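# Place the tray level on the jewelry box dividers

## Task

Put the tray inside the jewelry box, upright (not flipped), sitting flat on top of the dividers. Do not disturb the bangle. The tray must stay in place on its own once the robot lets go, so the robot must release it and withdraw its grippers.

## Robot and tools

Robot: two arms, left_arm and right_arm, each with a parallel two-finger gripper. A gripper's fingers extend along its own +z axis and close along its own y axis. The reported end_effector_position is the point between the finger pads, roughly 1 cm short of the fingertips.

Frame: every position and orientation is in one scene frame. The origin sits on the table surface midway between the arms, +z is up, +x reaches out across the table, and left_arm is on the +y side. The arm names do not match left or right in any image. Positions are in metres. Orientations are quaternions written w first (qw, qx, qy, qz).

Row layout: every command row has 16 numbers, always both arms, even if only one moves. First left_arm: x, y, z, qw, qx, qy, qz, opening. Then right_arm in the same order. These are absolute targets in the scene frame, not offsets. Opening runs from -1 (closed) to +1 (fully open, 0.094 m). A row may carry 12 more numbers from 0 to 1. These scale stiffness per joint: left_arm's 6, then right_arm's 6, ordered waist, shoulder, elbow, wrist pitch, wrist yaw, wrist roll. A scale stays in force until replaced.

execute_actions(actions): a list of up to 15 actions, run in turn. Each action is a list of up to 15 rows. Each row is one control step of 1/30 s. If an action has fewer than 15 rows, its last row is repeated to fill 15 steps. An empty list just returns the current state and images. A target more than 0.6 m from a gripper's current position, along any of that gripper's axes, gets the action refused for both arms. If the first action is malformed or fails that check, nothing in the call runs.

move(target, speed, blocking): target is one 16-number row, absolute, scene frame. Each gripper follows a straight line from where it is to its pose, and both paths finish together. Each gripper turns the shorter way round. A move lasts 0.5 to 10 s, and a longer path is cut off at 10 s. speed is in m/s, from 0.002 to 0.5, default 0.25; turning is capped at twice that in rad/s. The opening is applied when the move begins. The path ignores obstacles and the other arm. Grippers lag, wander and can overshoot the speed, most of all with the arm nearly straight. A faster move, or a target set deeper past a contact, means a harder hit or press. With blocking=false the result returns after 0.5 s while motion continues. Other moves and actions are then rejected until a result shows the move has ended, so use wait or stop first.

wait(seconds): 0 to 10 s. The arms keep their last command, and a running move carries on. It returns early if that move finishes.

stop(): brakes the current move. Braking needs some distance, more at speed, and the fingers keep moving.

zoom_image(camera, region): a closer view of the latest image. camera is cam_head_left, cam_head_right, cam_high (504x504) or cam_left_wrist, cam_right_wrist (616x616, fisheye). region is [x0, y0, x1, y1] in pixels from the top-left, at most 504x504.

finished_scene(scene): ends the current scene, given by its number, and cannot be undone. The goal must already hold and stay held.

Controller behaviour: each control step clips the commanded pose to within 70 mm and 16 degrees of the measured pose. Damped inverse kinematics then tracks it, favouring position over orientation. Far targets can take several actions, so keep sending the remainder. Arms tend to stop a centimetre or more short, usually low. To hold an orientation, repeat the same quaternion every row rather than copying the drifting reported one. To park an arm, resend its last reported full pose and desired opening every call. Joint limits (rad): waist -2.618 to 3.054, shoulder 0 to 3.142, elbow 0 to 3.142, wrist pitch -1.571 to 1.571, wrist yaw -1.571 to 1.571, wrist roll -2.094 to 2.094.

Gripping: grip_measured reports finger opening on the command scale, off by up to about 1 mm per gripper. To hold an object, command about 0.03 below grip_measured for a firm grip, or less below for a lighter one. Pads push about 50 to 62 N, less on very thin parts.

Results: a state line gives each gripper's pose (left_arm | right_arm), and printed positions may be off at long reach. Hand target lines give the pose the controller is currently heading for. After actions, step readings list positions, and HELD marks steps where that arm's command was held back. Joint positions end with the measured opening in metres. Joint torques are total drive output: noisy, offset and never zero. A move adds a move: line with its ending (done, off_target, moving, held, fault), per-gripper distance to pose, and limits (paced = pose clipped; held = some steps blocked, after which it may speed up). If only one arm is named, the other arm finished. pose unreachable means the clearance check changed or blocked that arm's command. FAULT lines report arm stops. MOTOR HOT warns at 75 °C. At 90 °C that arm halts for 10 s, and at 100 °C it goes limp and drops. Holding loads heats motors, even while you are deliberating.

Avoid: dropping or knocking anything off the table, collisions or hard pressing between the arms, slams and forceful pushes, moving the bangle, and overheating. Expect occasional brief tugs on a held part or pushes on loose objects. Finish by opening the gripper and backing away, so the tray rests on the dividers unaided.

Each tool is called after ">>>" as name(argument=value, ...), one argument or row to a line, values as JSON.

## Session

>>> execute_actions(
  actions=[],
)

Scene clock: 0.00 s.
left_arm: end_effector_position=(+0.6225, +0.5741, +0.1146) grip_measured=+1.000 end_effector_quat_wxyz=(+0.662, +0.538, +0.351, +0.386) | right_arm: end_effector_position=(+0.6592, -0.3784, +0.1055) grip_measured=+1.000 end_effector_quat_wxyz=(+0.669, +0.566, +0.434, +0.213)
Joint positions: left_arm=[0.775 2.826 1.995 1.167 1.015 1.232 0.094] | right_arm=[-0.139  2.514  1.565  0.93   0.526  1.234  0.094]
Joint velocities: left_arm=[ 0.002  0.012  0.022 -0.022 -0.022  0.022  0.   ] | right_arm=[-0.017  0.007  0.007  0.022 -0.022 -0.022  0.   ]
Joint torques (N m, as the arm reports them, + toward a larger angle): no reading
Motor temperatures (°C, as the motors report them): left_arm=[21 24 23 24 22 20] | right_arm=[23 22 23 23 21 22]
Hand target (left_arm): +0.624, +0.576, +0.119; +0.664, +0.535, +0.354, +0.385
Hand target (right_arm): +0.659, -0.378, +0.102; +0.666, +0.566, +0.440, +0.206
Joint stiffness scale: left_arm=[1. 1. 1. 1. 1. 1.] | right_arm=[1. 1. 1. 1. 1. 1.]

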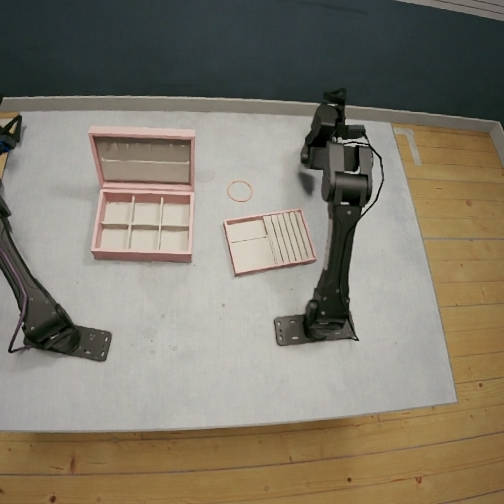

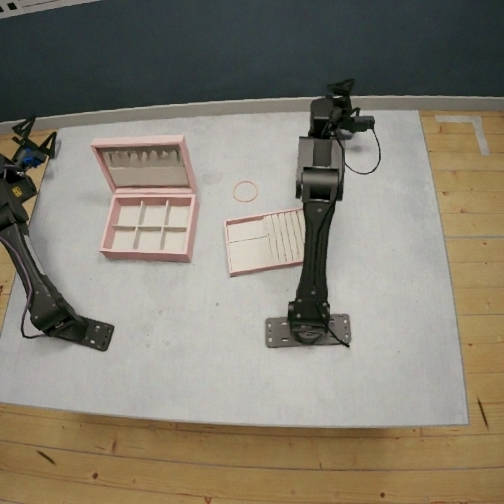

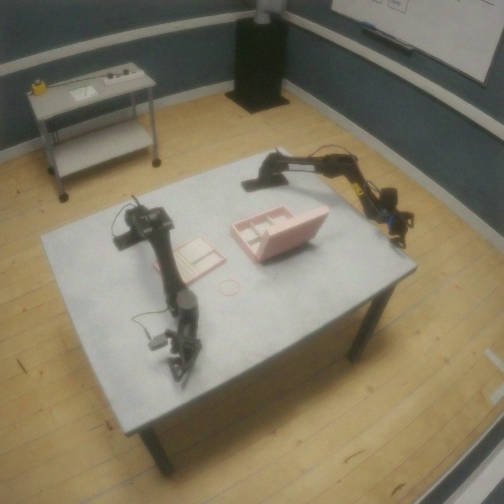

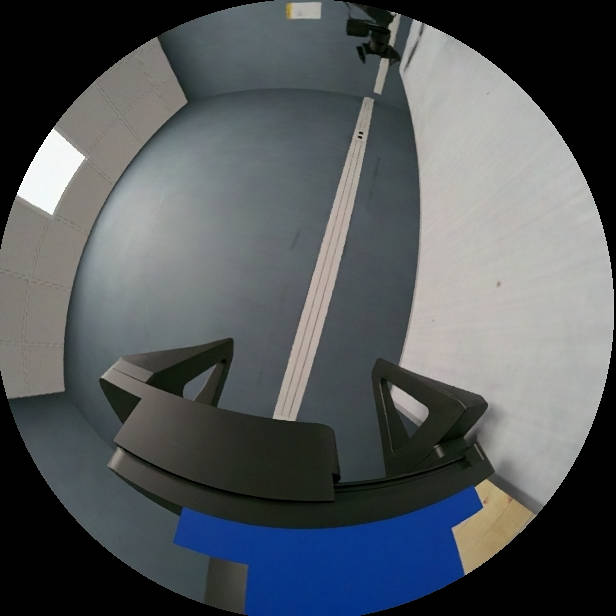

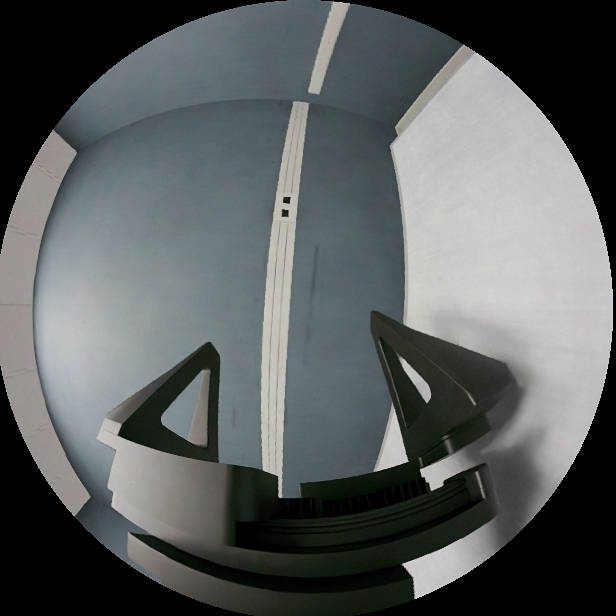

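>>> move(
  target=[0.18,0.42,0.15,0,0.707,0.707,0,0,0.3,-0.45,0.22,0.2,0,0.98,0,1],
  speed=0.35,
)

>>> move(
  target=[0.18,-0.07,0.09,0,0.636,0.772,0,0,0.3,-0.45,0.22,0.2,0,0.98,0,1],
  speed=0.3,
)

Scene clock: 13.20 s.
left_arm: end_effector_position=(+0.1746, +0.4204, +0.1337) grip_measured=+0.002 end_effector_quat_wxyz=(-0.014, +0.707, +0.707, -0.005) | right_arm: end_effector_position=(+0.3049, -0.4484, +0.2191) grip_measured=+1.000 end_effector_quat_wxyz=(+0.212, +0.002, +0.977, +0.010)
Joint positions: left_arm=[ 0.547  1.237  1.052 -1.408 -0.021  1.919  0.047] | right_arm=[-0.852  1.642  1.67  -1.304 -0.314 -0.746  0.094]
Joint velocities: left_arm=[-0.007  0.012 -0.022 -0.007 -0.037  0.007  0.   ] | right_arm=[-0.022  0.002 -0.007  0.007  0.007 -0.037  0.   ]
Joint torques (N m, as the arm reports them, + toward a larger angle): left_arm=[-0.7  -4.63  7.23 -0.3   0.03 -0.07] | right_arm=[-0.56 -7.01  8.42  0.92 -0.15 -0.03]
Motor temperatures (°C, as the motors report them): left_arm=[21 30 24 25 22 20] | right_arm=[23 28 25 25 21 22]
Hand target (left_arm): +0.176, +0.419, +0.143; -0.008, +0.709, +0.705, +0.006
Hand target (right_arm): +0.304, -0.452, +0.222; +0.210, +0.002, +0.978, +0.009
Off the commanded pose (left_arm): 0.017 m, 2 deg.
Off the commanded pose (right_arm): 0.005 m, 2 deg.
Joint stiffness scale: left_arm=[1. 1. 1. 1. 1. 1.] | right_arm=[1. 1. 1. 1. 1. 1.]
move: off_target (left_arm)

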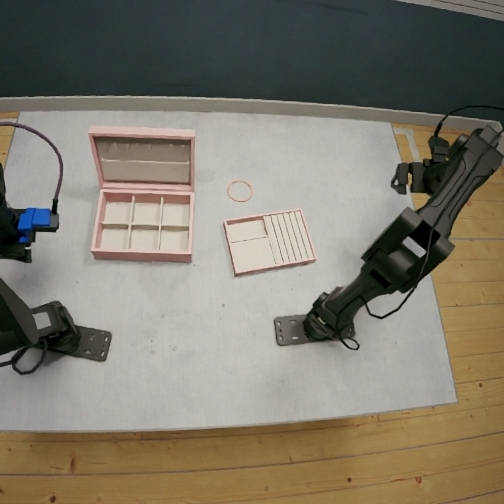

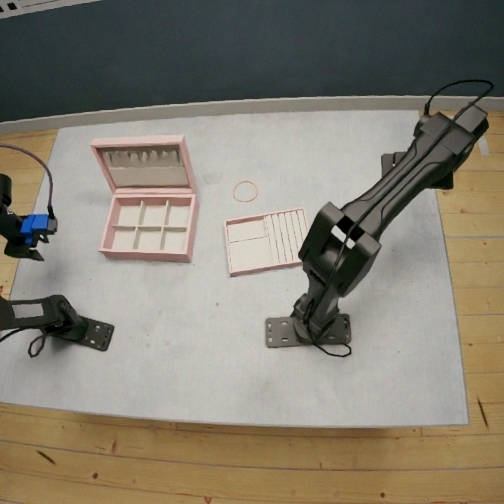

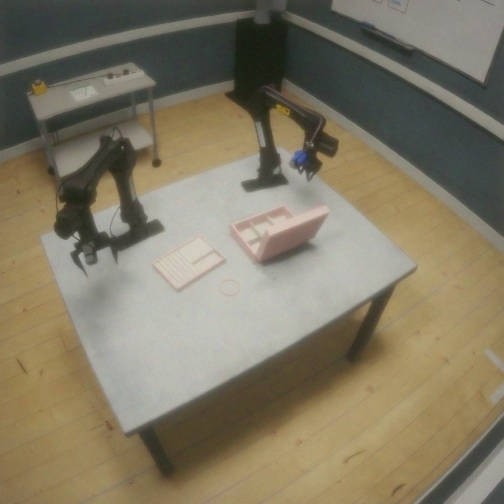

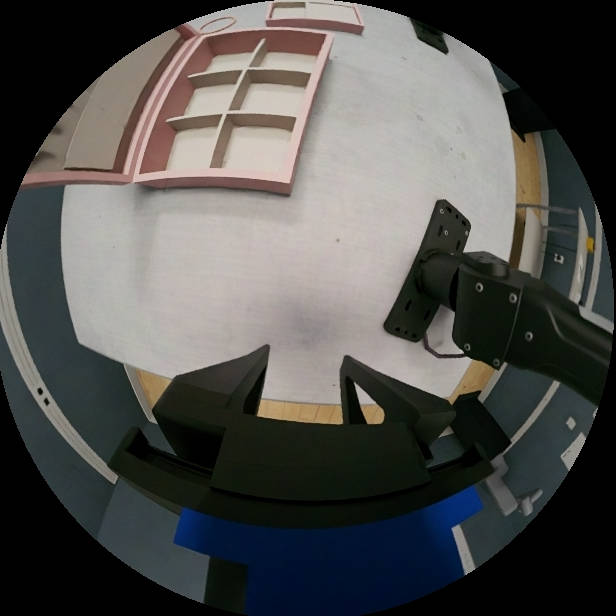

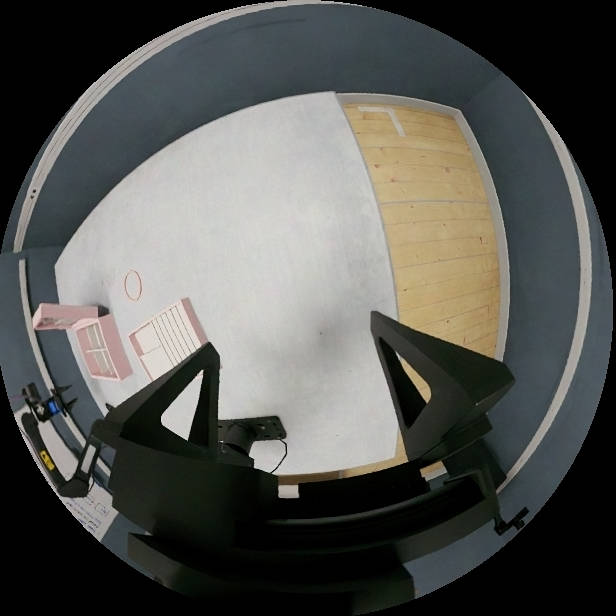

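Scene clock: 15.70 s.
left_arm: end_effector_position=(+0.1825, -0.0649, +0.0895) grip_measured=+0.002 end_effector_quat_wxyz=(+0.002, +0.638, +0.770, -0.000) | right_arm: end_effector_position=(+0.3015, -0.4523, +0.2176) grip_measured=+1.000 end_effector_quat_wxyz=(+0.202, +0.004, +0.979, -0.001)
Joint positions: left_arm=[-0.978  2.34   2.218 -1.445 -0.001  0.206  0.047] | right_arm=[-0.852  1.642  1.67  -1.304 -0.284 -0.746  0.094]
Joint velocities: left_arm=[-0.002  0.007  0.017 -0.066  0.007 -0.022  0.   ] | right_arm=[-0.007  0.017 -0.022  0.066 -0.022 -0.022  0.   ]
Joint torques (N m, as the arm reports them, + toward a larger angle): left_arm=[  0.04 -12.96   7.64  -0.12  -0.03  -0.08] | right_arm=[ 0.24 -8.34  6.9   0.91 -0.12 -0.03]
Motor temperatures (°C, as the motors report them): left_arm=[21 29 24 25 22 20] | right_arm=[23 28 25 25 21 22]
Hand target (left_arm): +0.185, -0.068, +0.094; +0.010, +0.636, +0.772, -0.001
Hand target (right_arm): +0.300, -0.450, +0.220; +0.200, +0.000, +0.980, -0.000
Off the commanded pose (left_arm): 0.006 m, 0 deg.
Off the commanded pose (right_arm): 0.004 m, 0 deg.
Joint stiffness scale: left_arm=[1. 1. 1. 1. 1. 1.] | right_arm=[1. 1. 1. 1. 1. 1.]
move: done

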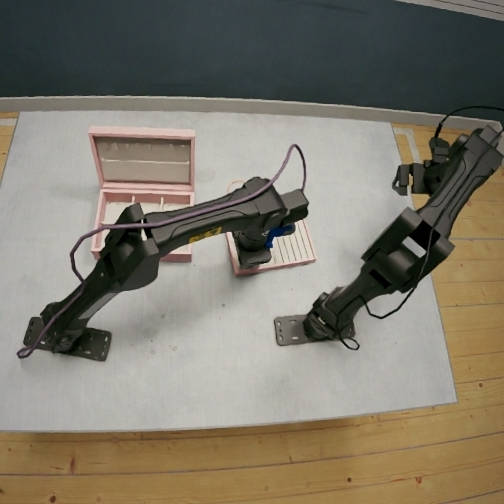

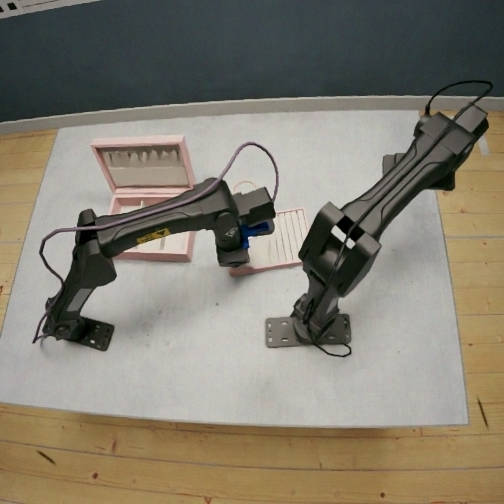

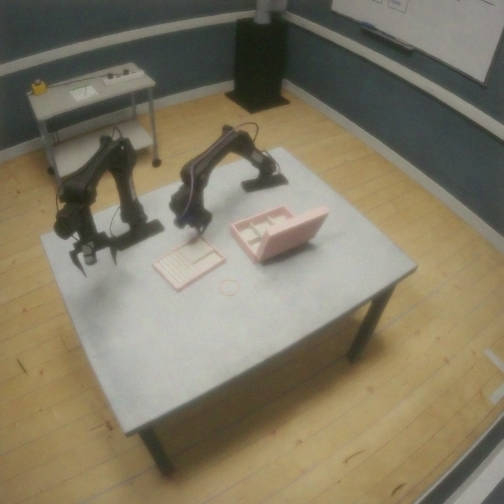

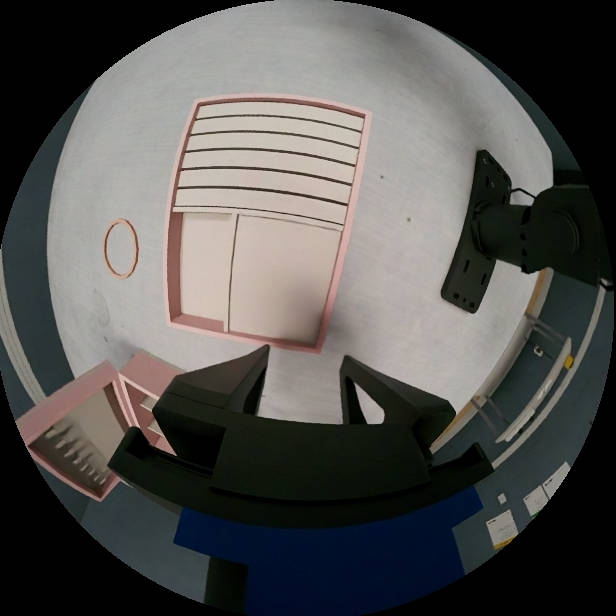

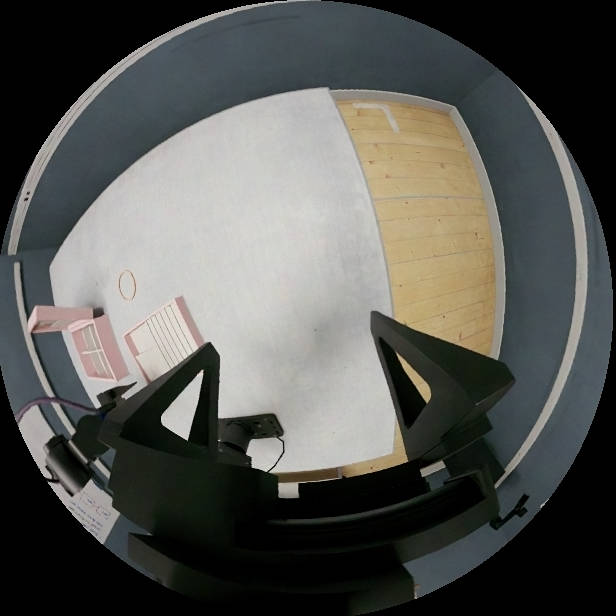

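>>> move(
  target=[0.176,-0.112,0.05,0,0.656,0.755,0,-0.2,0.3,-0.45,0.22,0.2,0,0.98,0,1],
  speed=0.08,
)

Scene clock: 24.63 s.
left_arm: end_effector_position=(+0.1792, -0.1082, +0.0456) grip_measured=-0.198 end_effector_quat_wxyz=(-0.005, +0.653, +0.757, +0.004) | right_arm: end_effector_position=(+0.3015, -0.4523, +0.2176) grip_measured=+1.000 end_effector_quat_wxyz=(+0.202, +0.004, +0.979, -0.001)
Joint positions: left_arm=[-1.018  2.62   2.555 -1.519 -0.002  0.206  0.038] | right_arm=[-0.852  1.642  1.67  -1.304 -0.284 -0.746  0.094]
Joint velocities: left_arm=[-0.007  0.007 -0.002  0.022 -0.051  0.007  0.001] | right_arm=[-0.012 -0.012 -0.002  0.022 -0.051 -0.022  0.   ]
Joint torques (N m, as the arm reports them, + toward a larger angle): left_arm=[ -0.5  -14.72   7.47  -0.16   0.01   0.  ] | right_arm=[ 0.25 -8.39  6.88  0.92 -0.13 -0.03]
Motor temperatures (°C, as the motors report them): left_arm=[21 30 25 24 22 20] | right_arm=[23 27 25 25 21 22]
Hand target (left_arm): +0.177, -0.113, +0.051; +0.001, +0.656, +0.755, -0.000
Hand target (right_arm): +0.300, -0.450, +0.220; +0.200, +0.000, +0.980, -0.000
Off the commanded pose (left_arm): 0.007 m, 1 deg.
Off the commanded pose (right_arm): 0.004 m, 0 deg.
Joint stiffness scale: left_arm=[1. 1. 1. 1. 1. 1.] | right_arm=[1. 1. 1. 1. 1. 1.]
move: done

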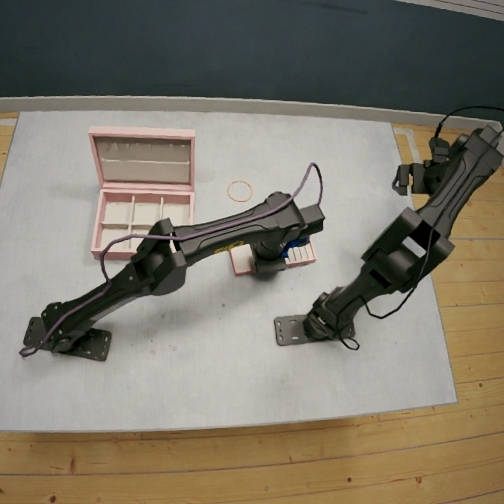

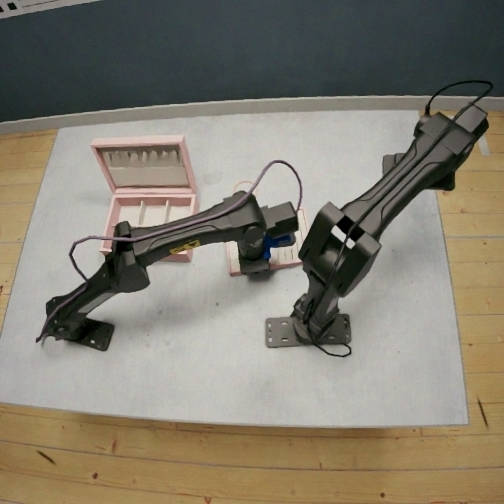

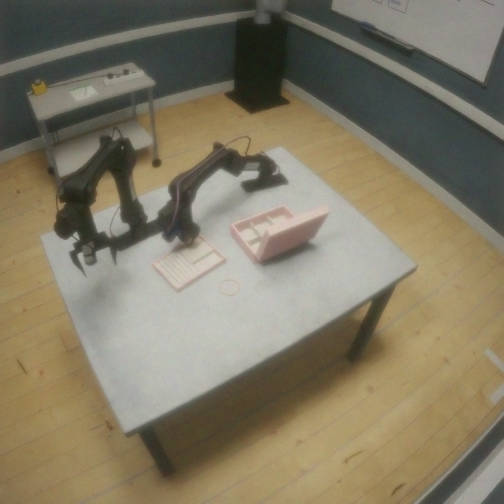

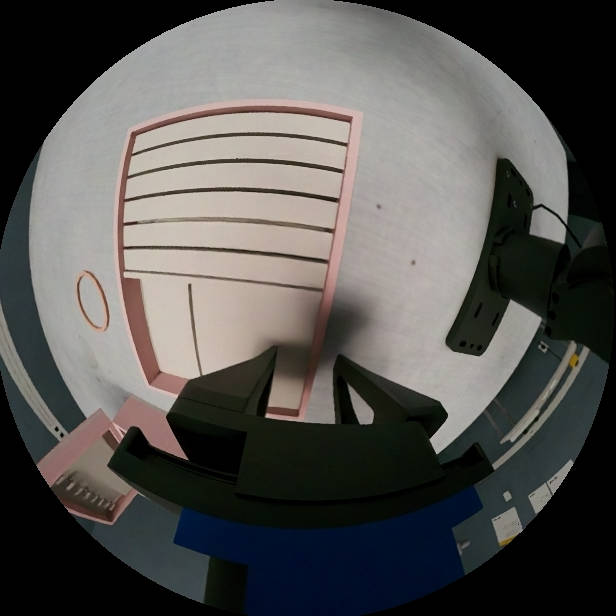

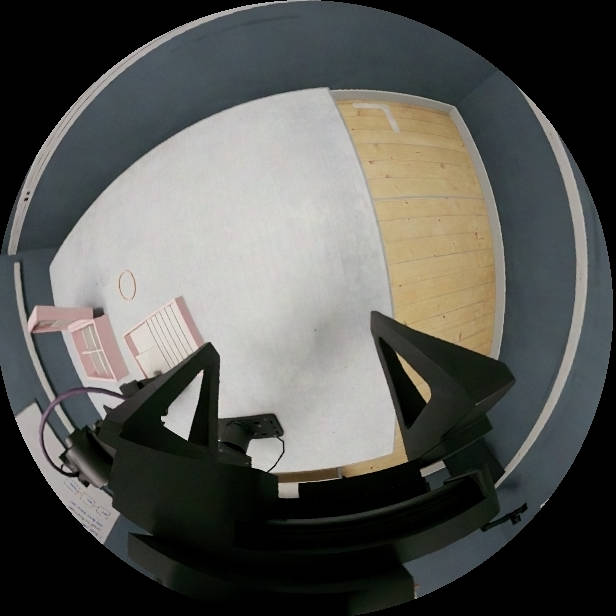

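>>> move(
  target=[0.174,-0.122,0.022,0,0.656,0.755,0,-0.2,0.3,-0.45,0.22,0.2,0,0.98,0,1],
  speed=0.03,
)

>>> move(
  target=[0.174,-0.122,0.022,0,0.656,0.755,0,-1,0.3,-0.45,0.22,0.2,0,0.98,0,1],
  speed=0.03,
)

Scene clock: 33.13 s.
left_arm: end_effector_position=(+0.1792, -0.1143, +0.0388) grip_measured=-0.198 end_effector_quat_wxyz=(+0.002, +0.652, +0.758, +0.003) | right_arm: end_effector_position=(+0.3015, -0.4523, +0.2176) grip_measured=+1.000 end_effector_quat_wxyz=(+0.202, +0.004, +0.979, -0.001)
Joint positions: left_arm=[-1.023  2.634  2.555 -1.491 -0.006  0.198  0.038] | right_arm=[-0.852  1.642  1.67  -1.304 -0.284 -0.746  0.094]
Joint velocities: left_arm=[-0.017 -0.022 -0.007  0.007  0.037  0.007  0.   ] | right_arm=[-0.002 -0.007 -0.017  0.007 -0.007  0.007  0.   ]
Joint torques (N m, as the arm reports them, + toward a larger angle): left_arm=[ -0.95 -12.88   4.69   0.22   0.06  -0.06] | right_arm=[ 0.23 -8.38  6.88  0.92 -0.12 -0.03]
Motor temperatures (°C, as the motors report them): left_arm=[21 32 25 24 22 20] | right_arm=[23 27 26 24 21 22]
Hand target (left_arm): +0.174, -0.122, +0.022; -0.000, +0.656, +0.755, -0.000
Hand target (right_arm): +0.300, -0.450, +0.220; +0.200, +0.000, +0.980, -0.000
Off the commanded pose (left_arm): 0.019 m, 1 deg.
Off the commanded pose (right_arm): 0.004 m, 0 deg.
Joint stiffness scale: left_arm=[1. 1. 1. 1. 1. 1.] | right_arm=[1. 1. 1. 1. 1. 1.]
move: off_target (left_arm)

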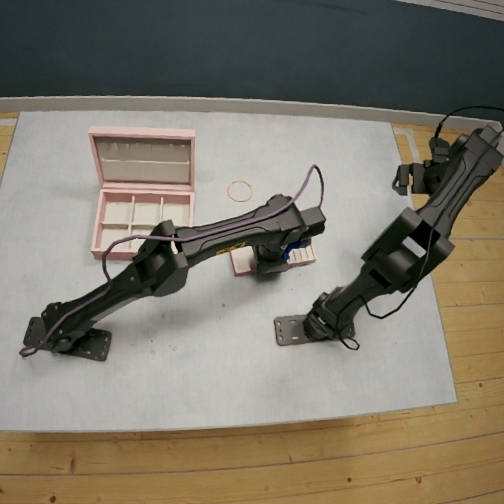

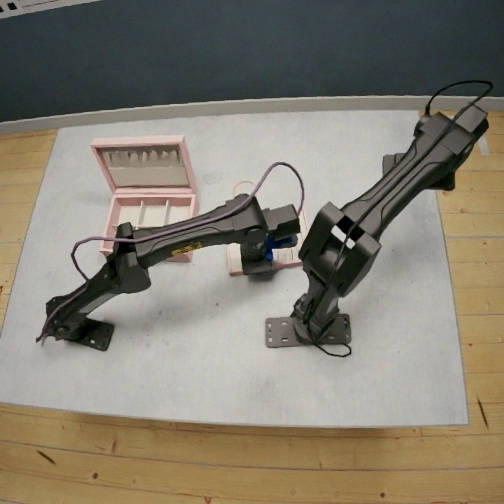

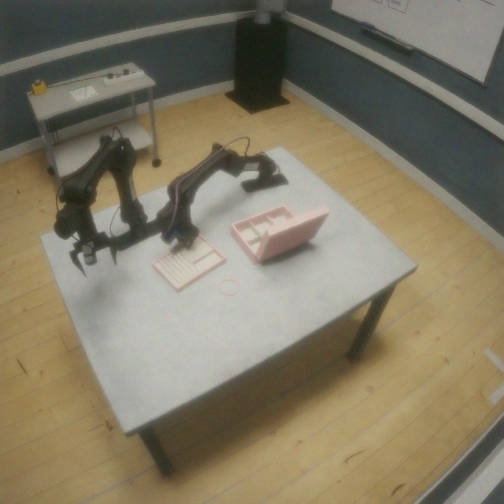

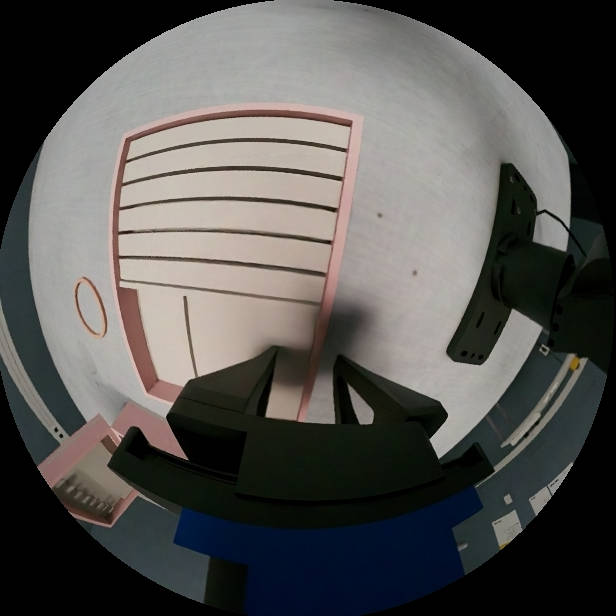

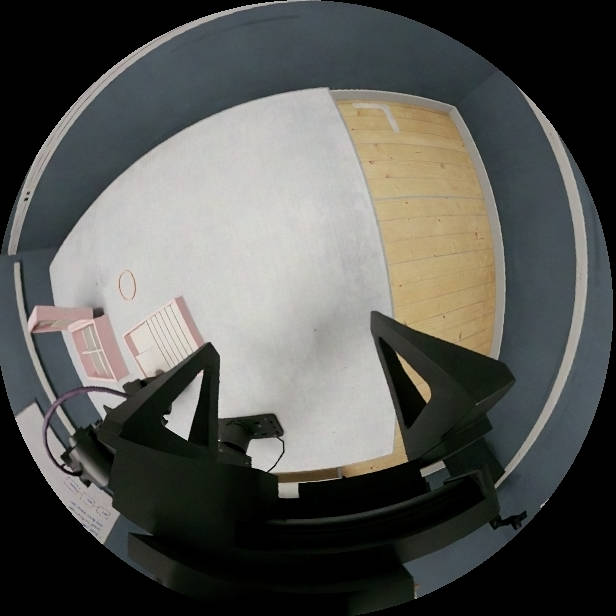

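Scene clock: 34.00 s.
left_arm: end_effector_position=(+0.1790, -0.1143, +0.0385) grip_measured=-0.954 end_effector_quat_wxyz=(+0.001, +0.652, +0.758, +0.002) | right_arm: end_effector_position=(+0.3015, -0.4523, +0.2176) grip_measured=+1.000 end_effector_quat_wxyz=(+0.202, +0.004, +0.979, -0.001)
Joint positions: left_arm=[-1.023  2.635  2.555 -1.492 -0.005  0.198  0.002] | right_arm=[-0.852  1.642  1.67  -1.304 -0.284 -0.746  0.094]
Joint velocities: left_arm=[-0.012 -0.007  0.002 -0.081 -0.007 -0.007 -0.   ] | right_arm=[ 0.007 -0.022 -0.017 -0.022  0.066  0.007  0.   ]
Joint torques (N m, as the arm reports them, + toward a larger angle): left_arm=[ -1.15 -13.09   4.45   0.21   0.04  -0.03] | right_arm=[ 0.23 -8.39  6.87  0.91 -0.12 -0.03]
Motor temperatures (°C, as the motors report them): left_arm=[21 32 25 24 22 20] | right_arm=[23 27 26 24 21 22]
Hand target (left_arm): +0.174, -0.122, +0.022; -0.000, +0.656, +0.755, -0.000
Hand target (right_arm): +0.300, -0.450, +0.220; +0.200, +0.000, +0.980, -0.000
Off the commanded pose (left_arm): 0.019 m, 1 deg.
Off the commanded pose (right_arm): 0.004 m, 0 deg.
Joint stiffness scale: left_arm=[1. 1. 1. 1. 1. 1.] | right_arm=[1. 1. 1. 1. 1. 1.]
move: off_target (left_arm)

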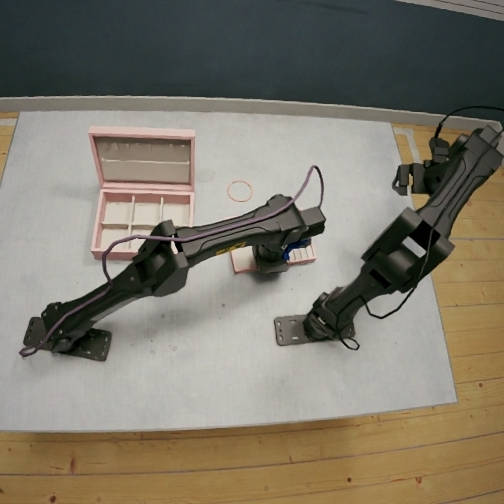

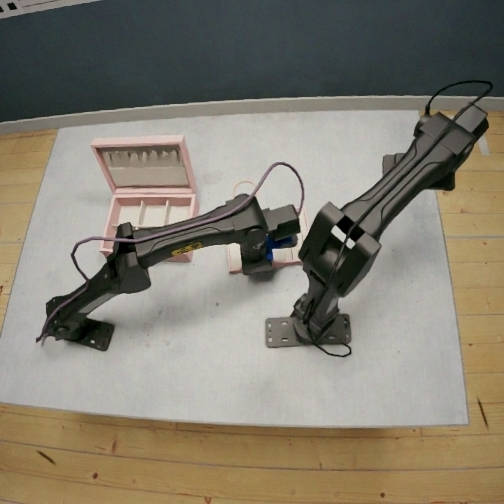

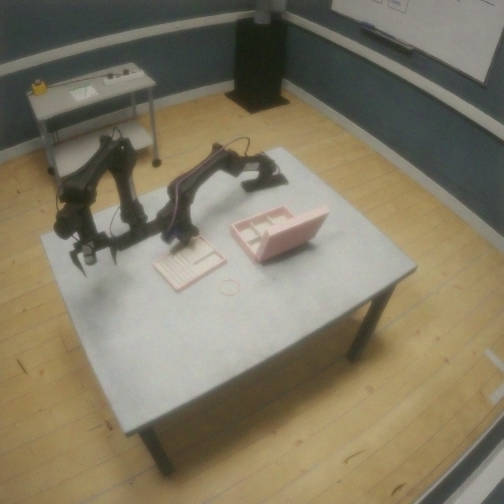

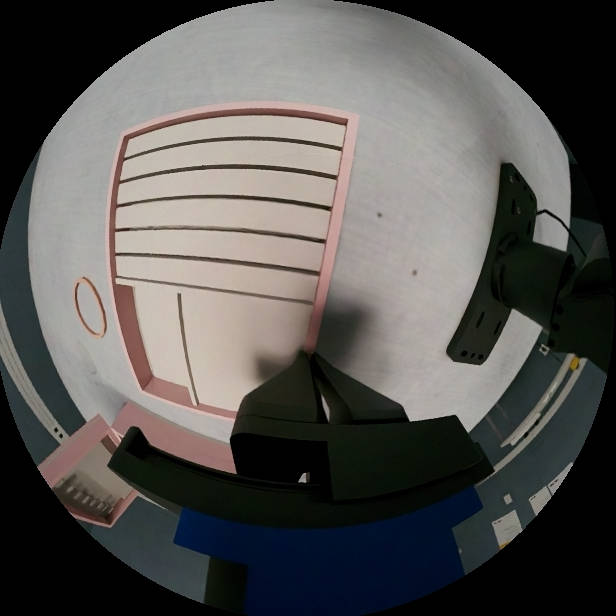

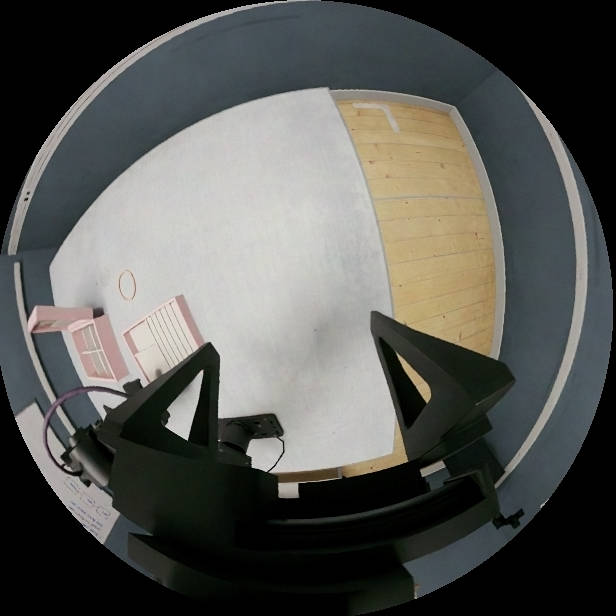

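>>> move(
  target=[0.165,-0.04,0.155,0,0.68,0.733,0,-1,0.3,-0.45,0.22,0.2,0,0.98,0,1],
  speed=0.1,
)

>>> move(
  target=[0.222,0.22,0.125,0,0.725,0.688,0,-1,0.3,-0.45,0.22,0.2,0,0.98,0,1],
  speed=0.12,
)

>>> zoom_image(
  camera="cam_head_left",
  region=[70,150,230,290],
)

Scene clock: 68.93 s.
left_arm: end_effector_position=(+0.1618, -0.0433, +0.1467) grip_measured=-0.954 end_effector_quat_wxyz=(+0.008, +0.681, +0.732, -0.004) | right_arm: end_effector_position=(+0.3015, -0.4523, +0.2176) grip_measured=+1.000 end_effector_quat_wxyz=(+0.202, +0.004, +0.979, -0.001)
Joint positions: left_arm=[-1.002  2.217  2.241 -1.576  0.     0.295  0.002] | right_arm=[-0.852  1.642  1.67  -1.304 -0.284 -0.746  0.094]
Joint velocities: left_arm=[-0.002  0.012 -0.007  0.007  0.051 -0.022  0.   ] | right_arm=[ 0.022  0.017 -0.012  0.022  0.022  0.007  0.   ]
Joint torques (N m, as the arm reports them, + toward a larger angle): left_arm=[  0.78 -14.46   3.94  -0.08  -0.01   0.  ] | right_arm=[ 0.23 -8.38  6.88  0.91 -0.13 -0.03]
Motor temperatures (°C, as the motors report them): left_arm=[21 33 24 24 22 20] | right_arm=[23 27 26 24 21 22]
Hand target (left_arm): +0.164, -0.038, +0.153; +0.013, +0.680, +0.733, -0.006
Hand target (right_arm): +0.300, -0.450, +0.220; +0.200, +0.000, +0.980, -0.000
Off the commanded pose (left_arm): 0.009 m, 1 deg.
Off the commanded pose (right_arm): 0.004 m, 0 deg.
Joint stiffness scale: left_arm=[1. 1. 1. 1. 1. 1.] | right_arm=[1. 1. 1. 1. 1. 1.]
joint sent to its limit (left arm) — the command would take joint 4 (wrist pitch) past its lower limit, so that joint was sent only as far as its limit.
move: done

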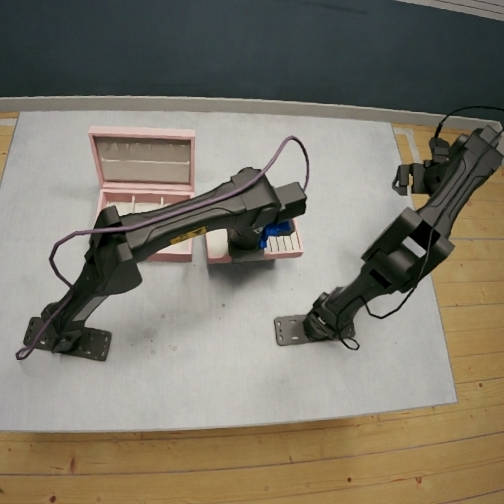

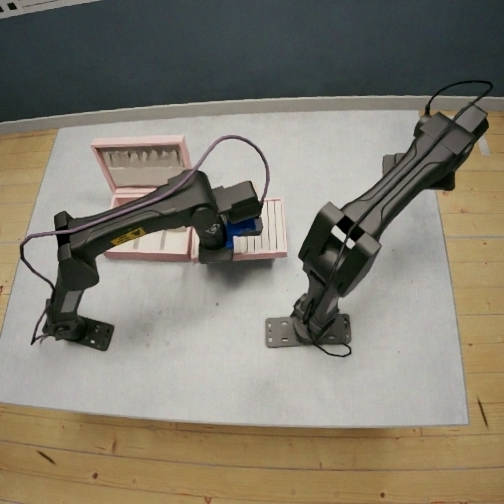

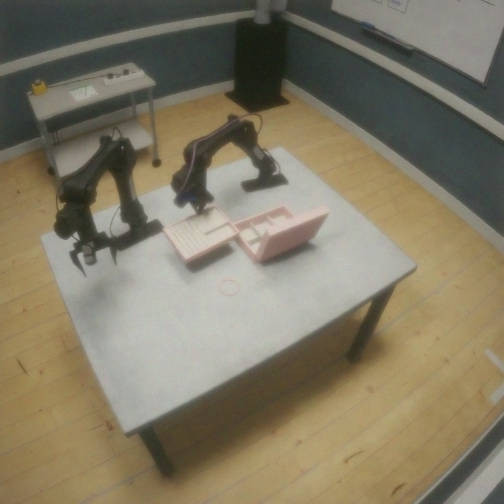

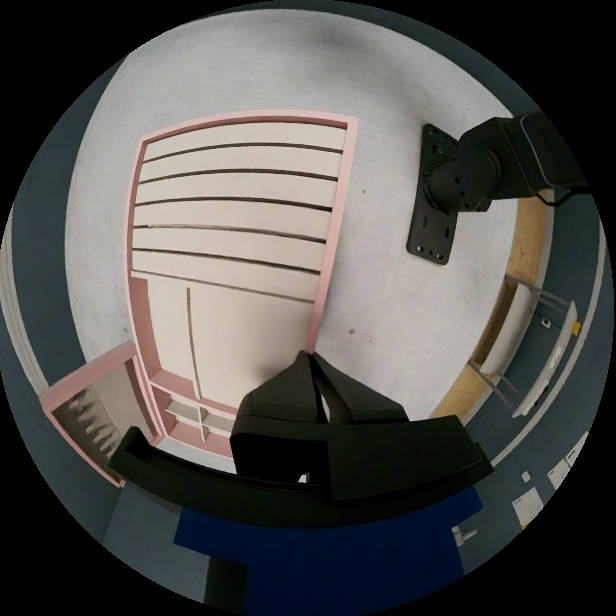

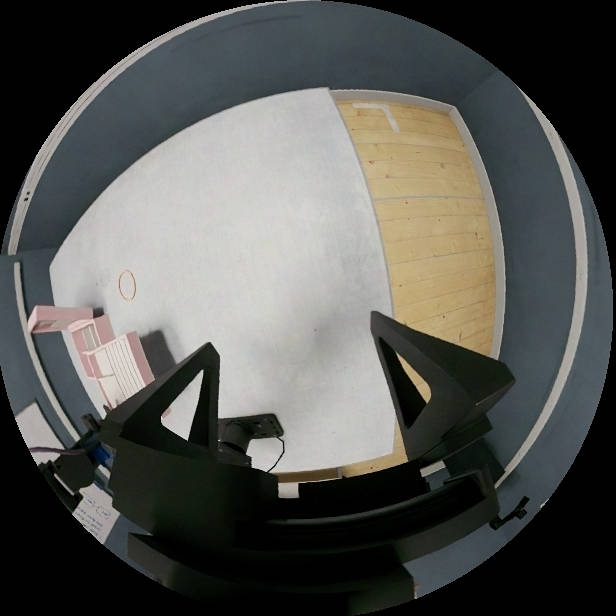

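Scene clock: 71.77 s.
left_arm: end_effector_position=(+0.2165, +0.2216, +0.1180) grip_measured=-0.954 end_effector_quat_wxyz=(-0.026, +0.725, +0.689, +0.000) | right_arm: end_effector_position=(+0.3015, -0.4523, +0.2176) grip_measured=+1.000 end_effector_quat_wxyz=(+0.202, +0.004, +0.979, -0.001)
Joint positions: left_arm=[-0.379  1.53   1.225 -1.317 -0.013  1.042  0.002] | right_arm=[-0.852  1.642  1.67  -1.304 -0.284 -0.746  0.094]
Joint velocities: left_arm=[ 0.002  0.017 -0.012  0.007  0.007 -0.007 -0.001] | right_arm=[-0.012 -0.002  0.007 -0.066 -0.081 -0.022  0.   ]
Joint torques (N m, as the arm reports them, + toward a larger angle): left_arm=[ 0.49 -8.44  4.42 -0.01  0.04  0.04] | right_arm=[ 0.23 -8.39  6.87  0.92 -0.13 -0.02]
Motor temperatures (°C, as the motors report them): left_arm=[21 33 24 24 22 20] | right_arm=[23 27 26 24 21 22]
Hand target (left_arm): +0.219, +0.220, +0.122; -0.004, +0.726, +0.688, +0.002
Hand target (right_arm): +0.300, -0.450, +0.220; +0.200, +0.000, +0.980, -0.000
Off the commanded pose (left_arm): 0.009 m, 3 deg.
Off the commanded pose (right_arm): 0.004 m, 0 deg.
Joint stiffness scale: left_arm=[1. 1. 1. 1. 1. 1.] | right_arm=[1. 1. 1. 1. 1. 1.]
move: off_target (left_arm)

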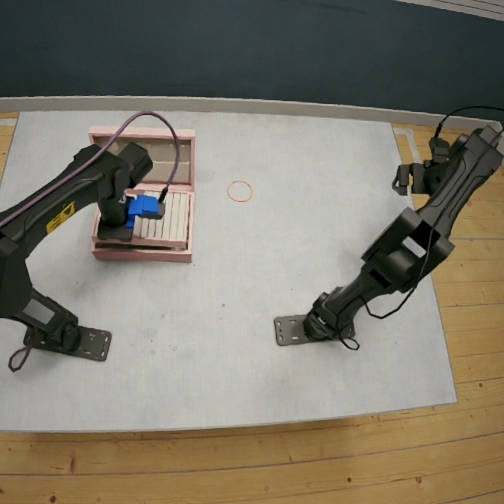

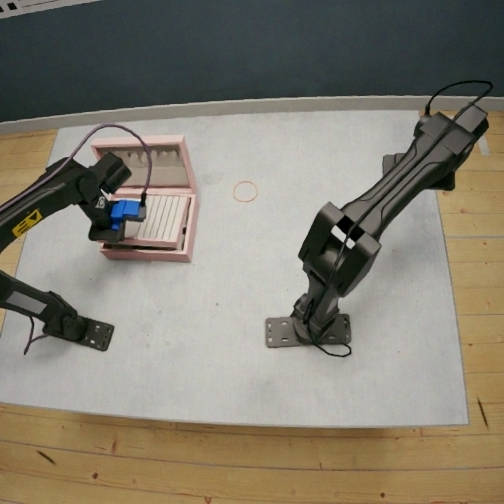

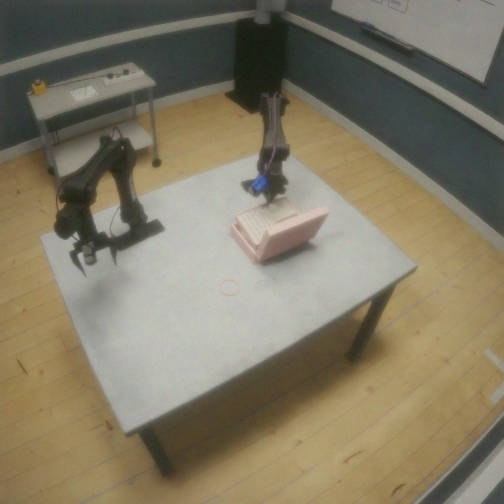

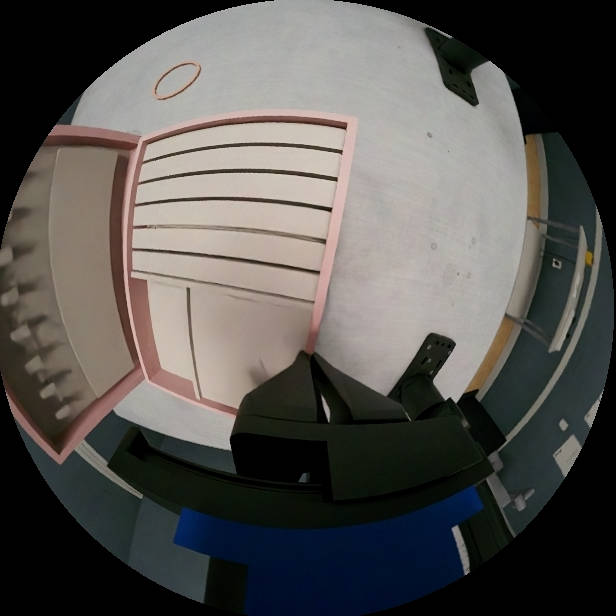

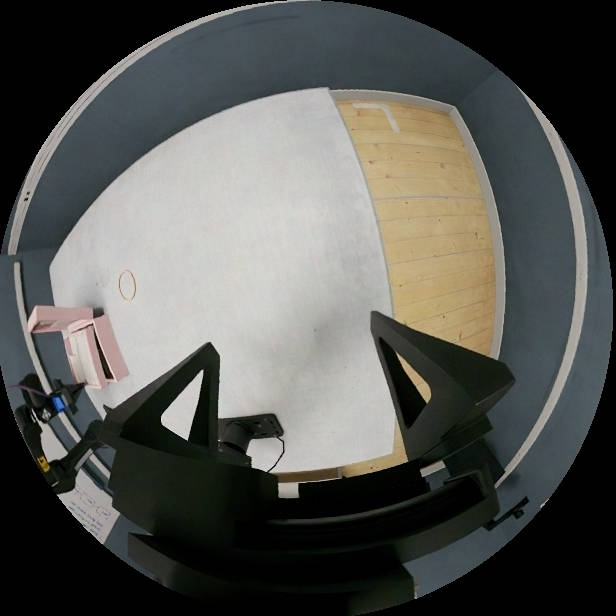

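Region (70, 150, 230, 290) of cam_head_left's 504x504 image, scaled by 3.150, with more detail than that image has; it fills the top 441 rows of this view, and the rest is white.

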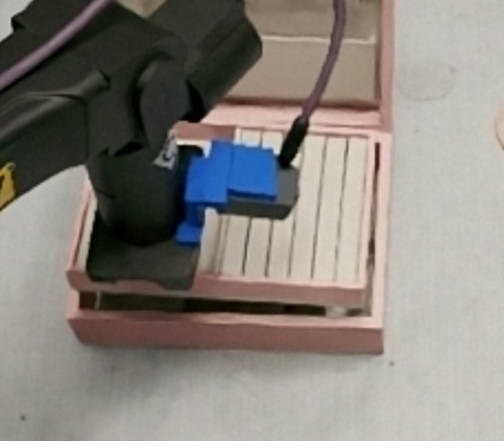

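>>> move(
  target=[0.231,0.218,0.1,0,0.722,0.692,0,-1,0.3,-0.45,0.22,0.2,0,0.98,0,1],
  speed=0.04,
)

>>> zoom_image(
  camera="cam_head_left",
  region=[70,150,230,290],
)

Scene clock: 78.13 s.
left_arm: end_effector_position=(+0.2247, +0.2213, +0.1022) grip_measured=-0.954 end_effector_quat_wxyz=(-0.016, +0.722, +0.691, +0.002) | right_arm: end_effector_position=(+0.3015, -0.4523, +0.2176) grip_measured=+1.000 end_effector_quat_wxyz=(+0.202, +0.004, +0.979, -0.001)
Joint positions: left_arm=[-0.362  1.544  1.176 -1.234 -0.012  1.052  0.002] | right_arm=[-0.852  1.642  1.67  -1.304 -0.284 -0.746  0.094]
Joint velocities: left_arm=[-0.007 -0.002  0.017  0.022 -0.051  0.007  0.   ] | right_arm=[ 0.012  0.017  0.002  0.037 -0.022 -0.037  0.   ]
Joint torques (N m, as the arm reports them, + toward a larger angle): left_arm=[ 0.81 -6.24  4.72  0.17  0.08  0.03] | right_arm=[ 0.25 -8.38  6.89  0.91 -0.12 -0.03]
Motor temperatures (°C, as the motors report them): left_arm=[21 31 24 24 22 20] | right_arm=[23 27 26 24 21 22]
Hand target (left_arm): +0.231, +0.218, +0.100; -0.000, +0.722, +0.692, +0.000
Hand target (right_arm): +0.300, -0.450, +0.220; +0.200, +0.000, +0.980, -0.000
Off the commanded pose (left_arm): 0.007 m, 2 deg.
Off the commanded pose (right_arm): 0.004 m, 0 deg.
Joint stiffness scale: left_arm=[1. 1. 1. 1. 1. 1.] | right_arm=[1. 1. 1. 1. 1. 1.]
move: done

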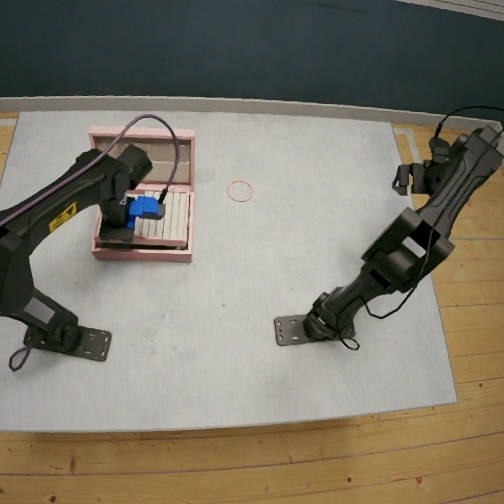

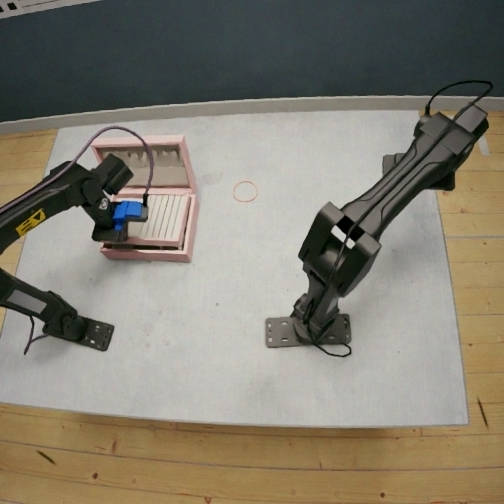

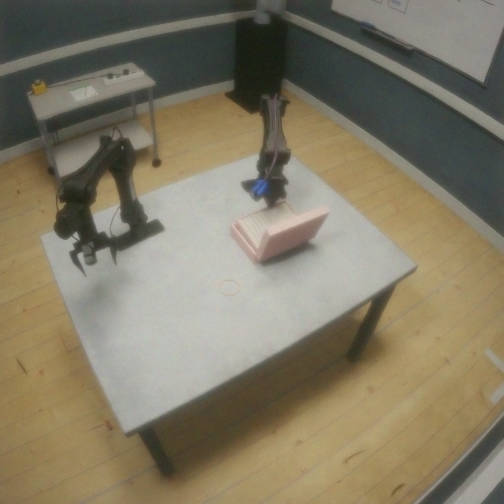

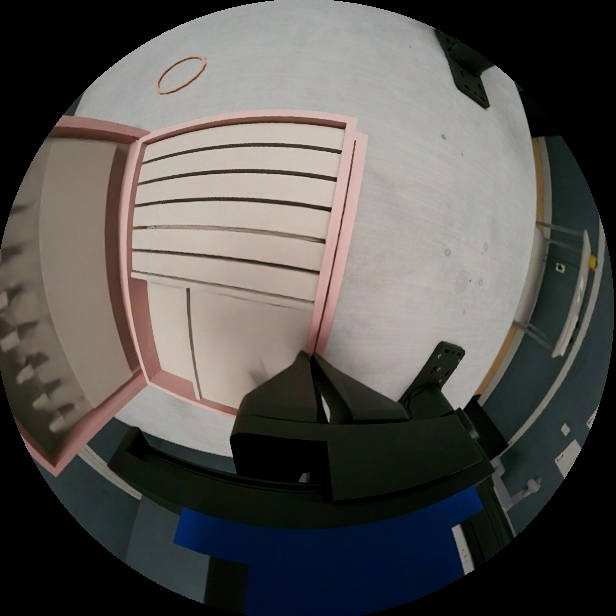

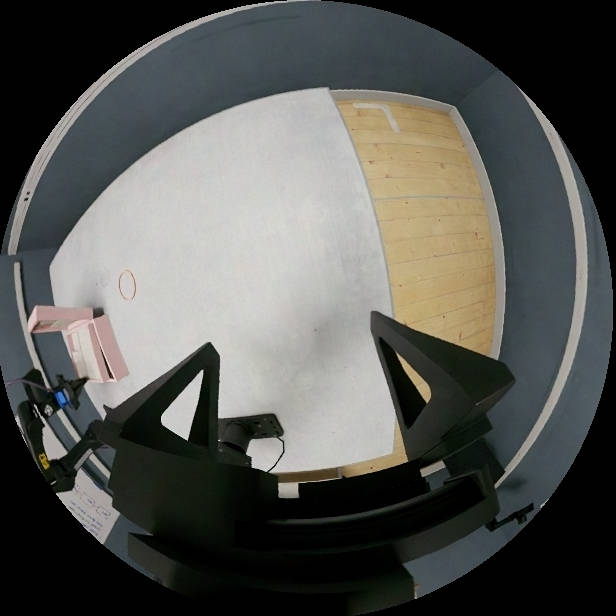

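Region (70, 150, 230, 290) of cam_head_left's 504x504 image, scaled by 3.150, with more detail than that image has; it fills the top 441 rows of this view, and the rest is white.

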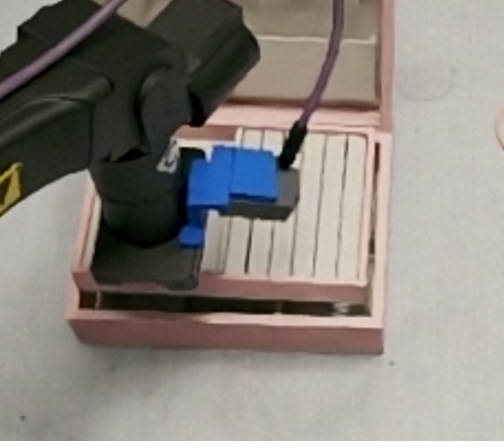

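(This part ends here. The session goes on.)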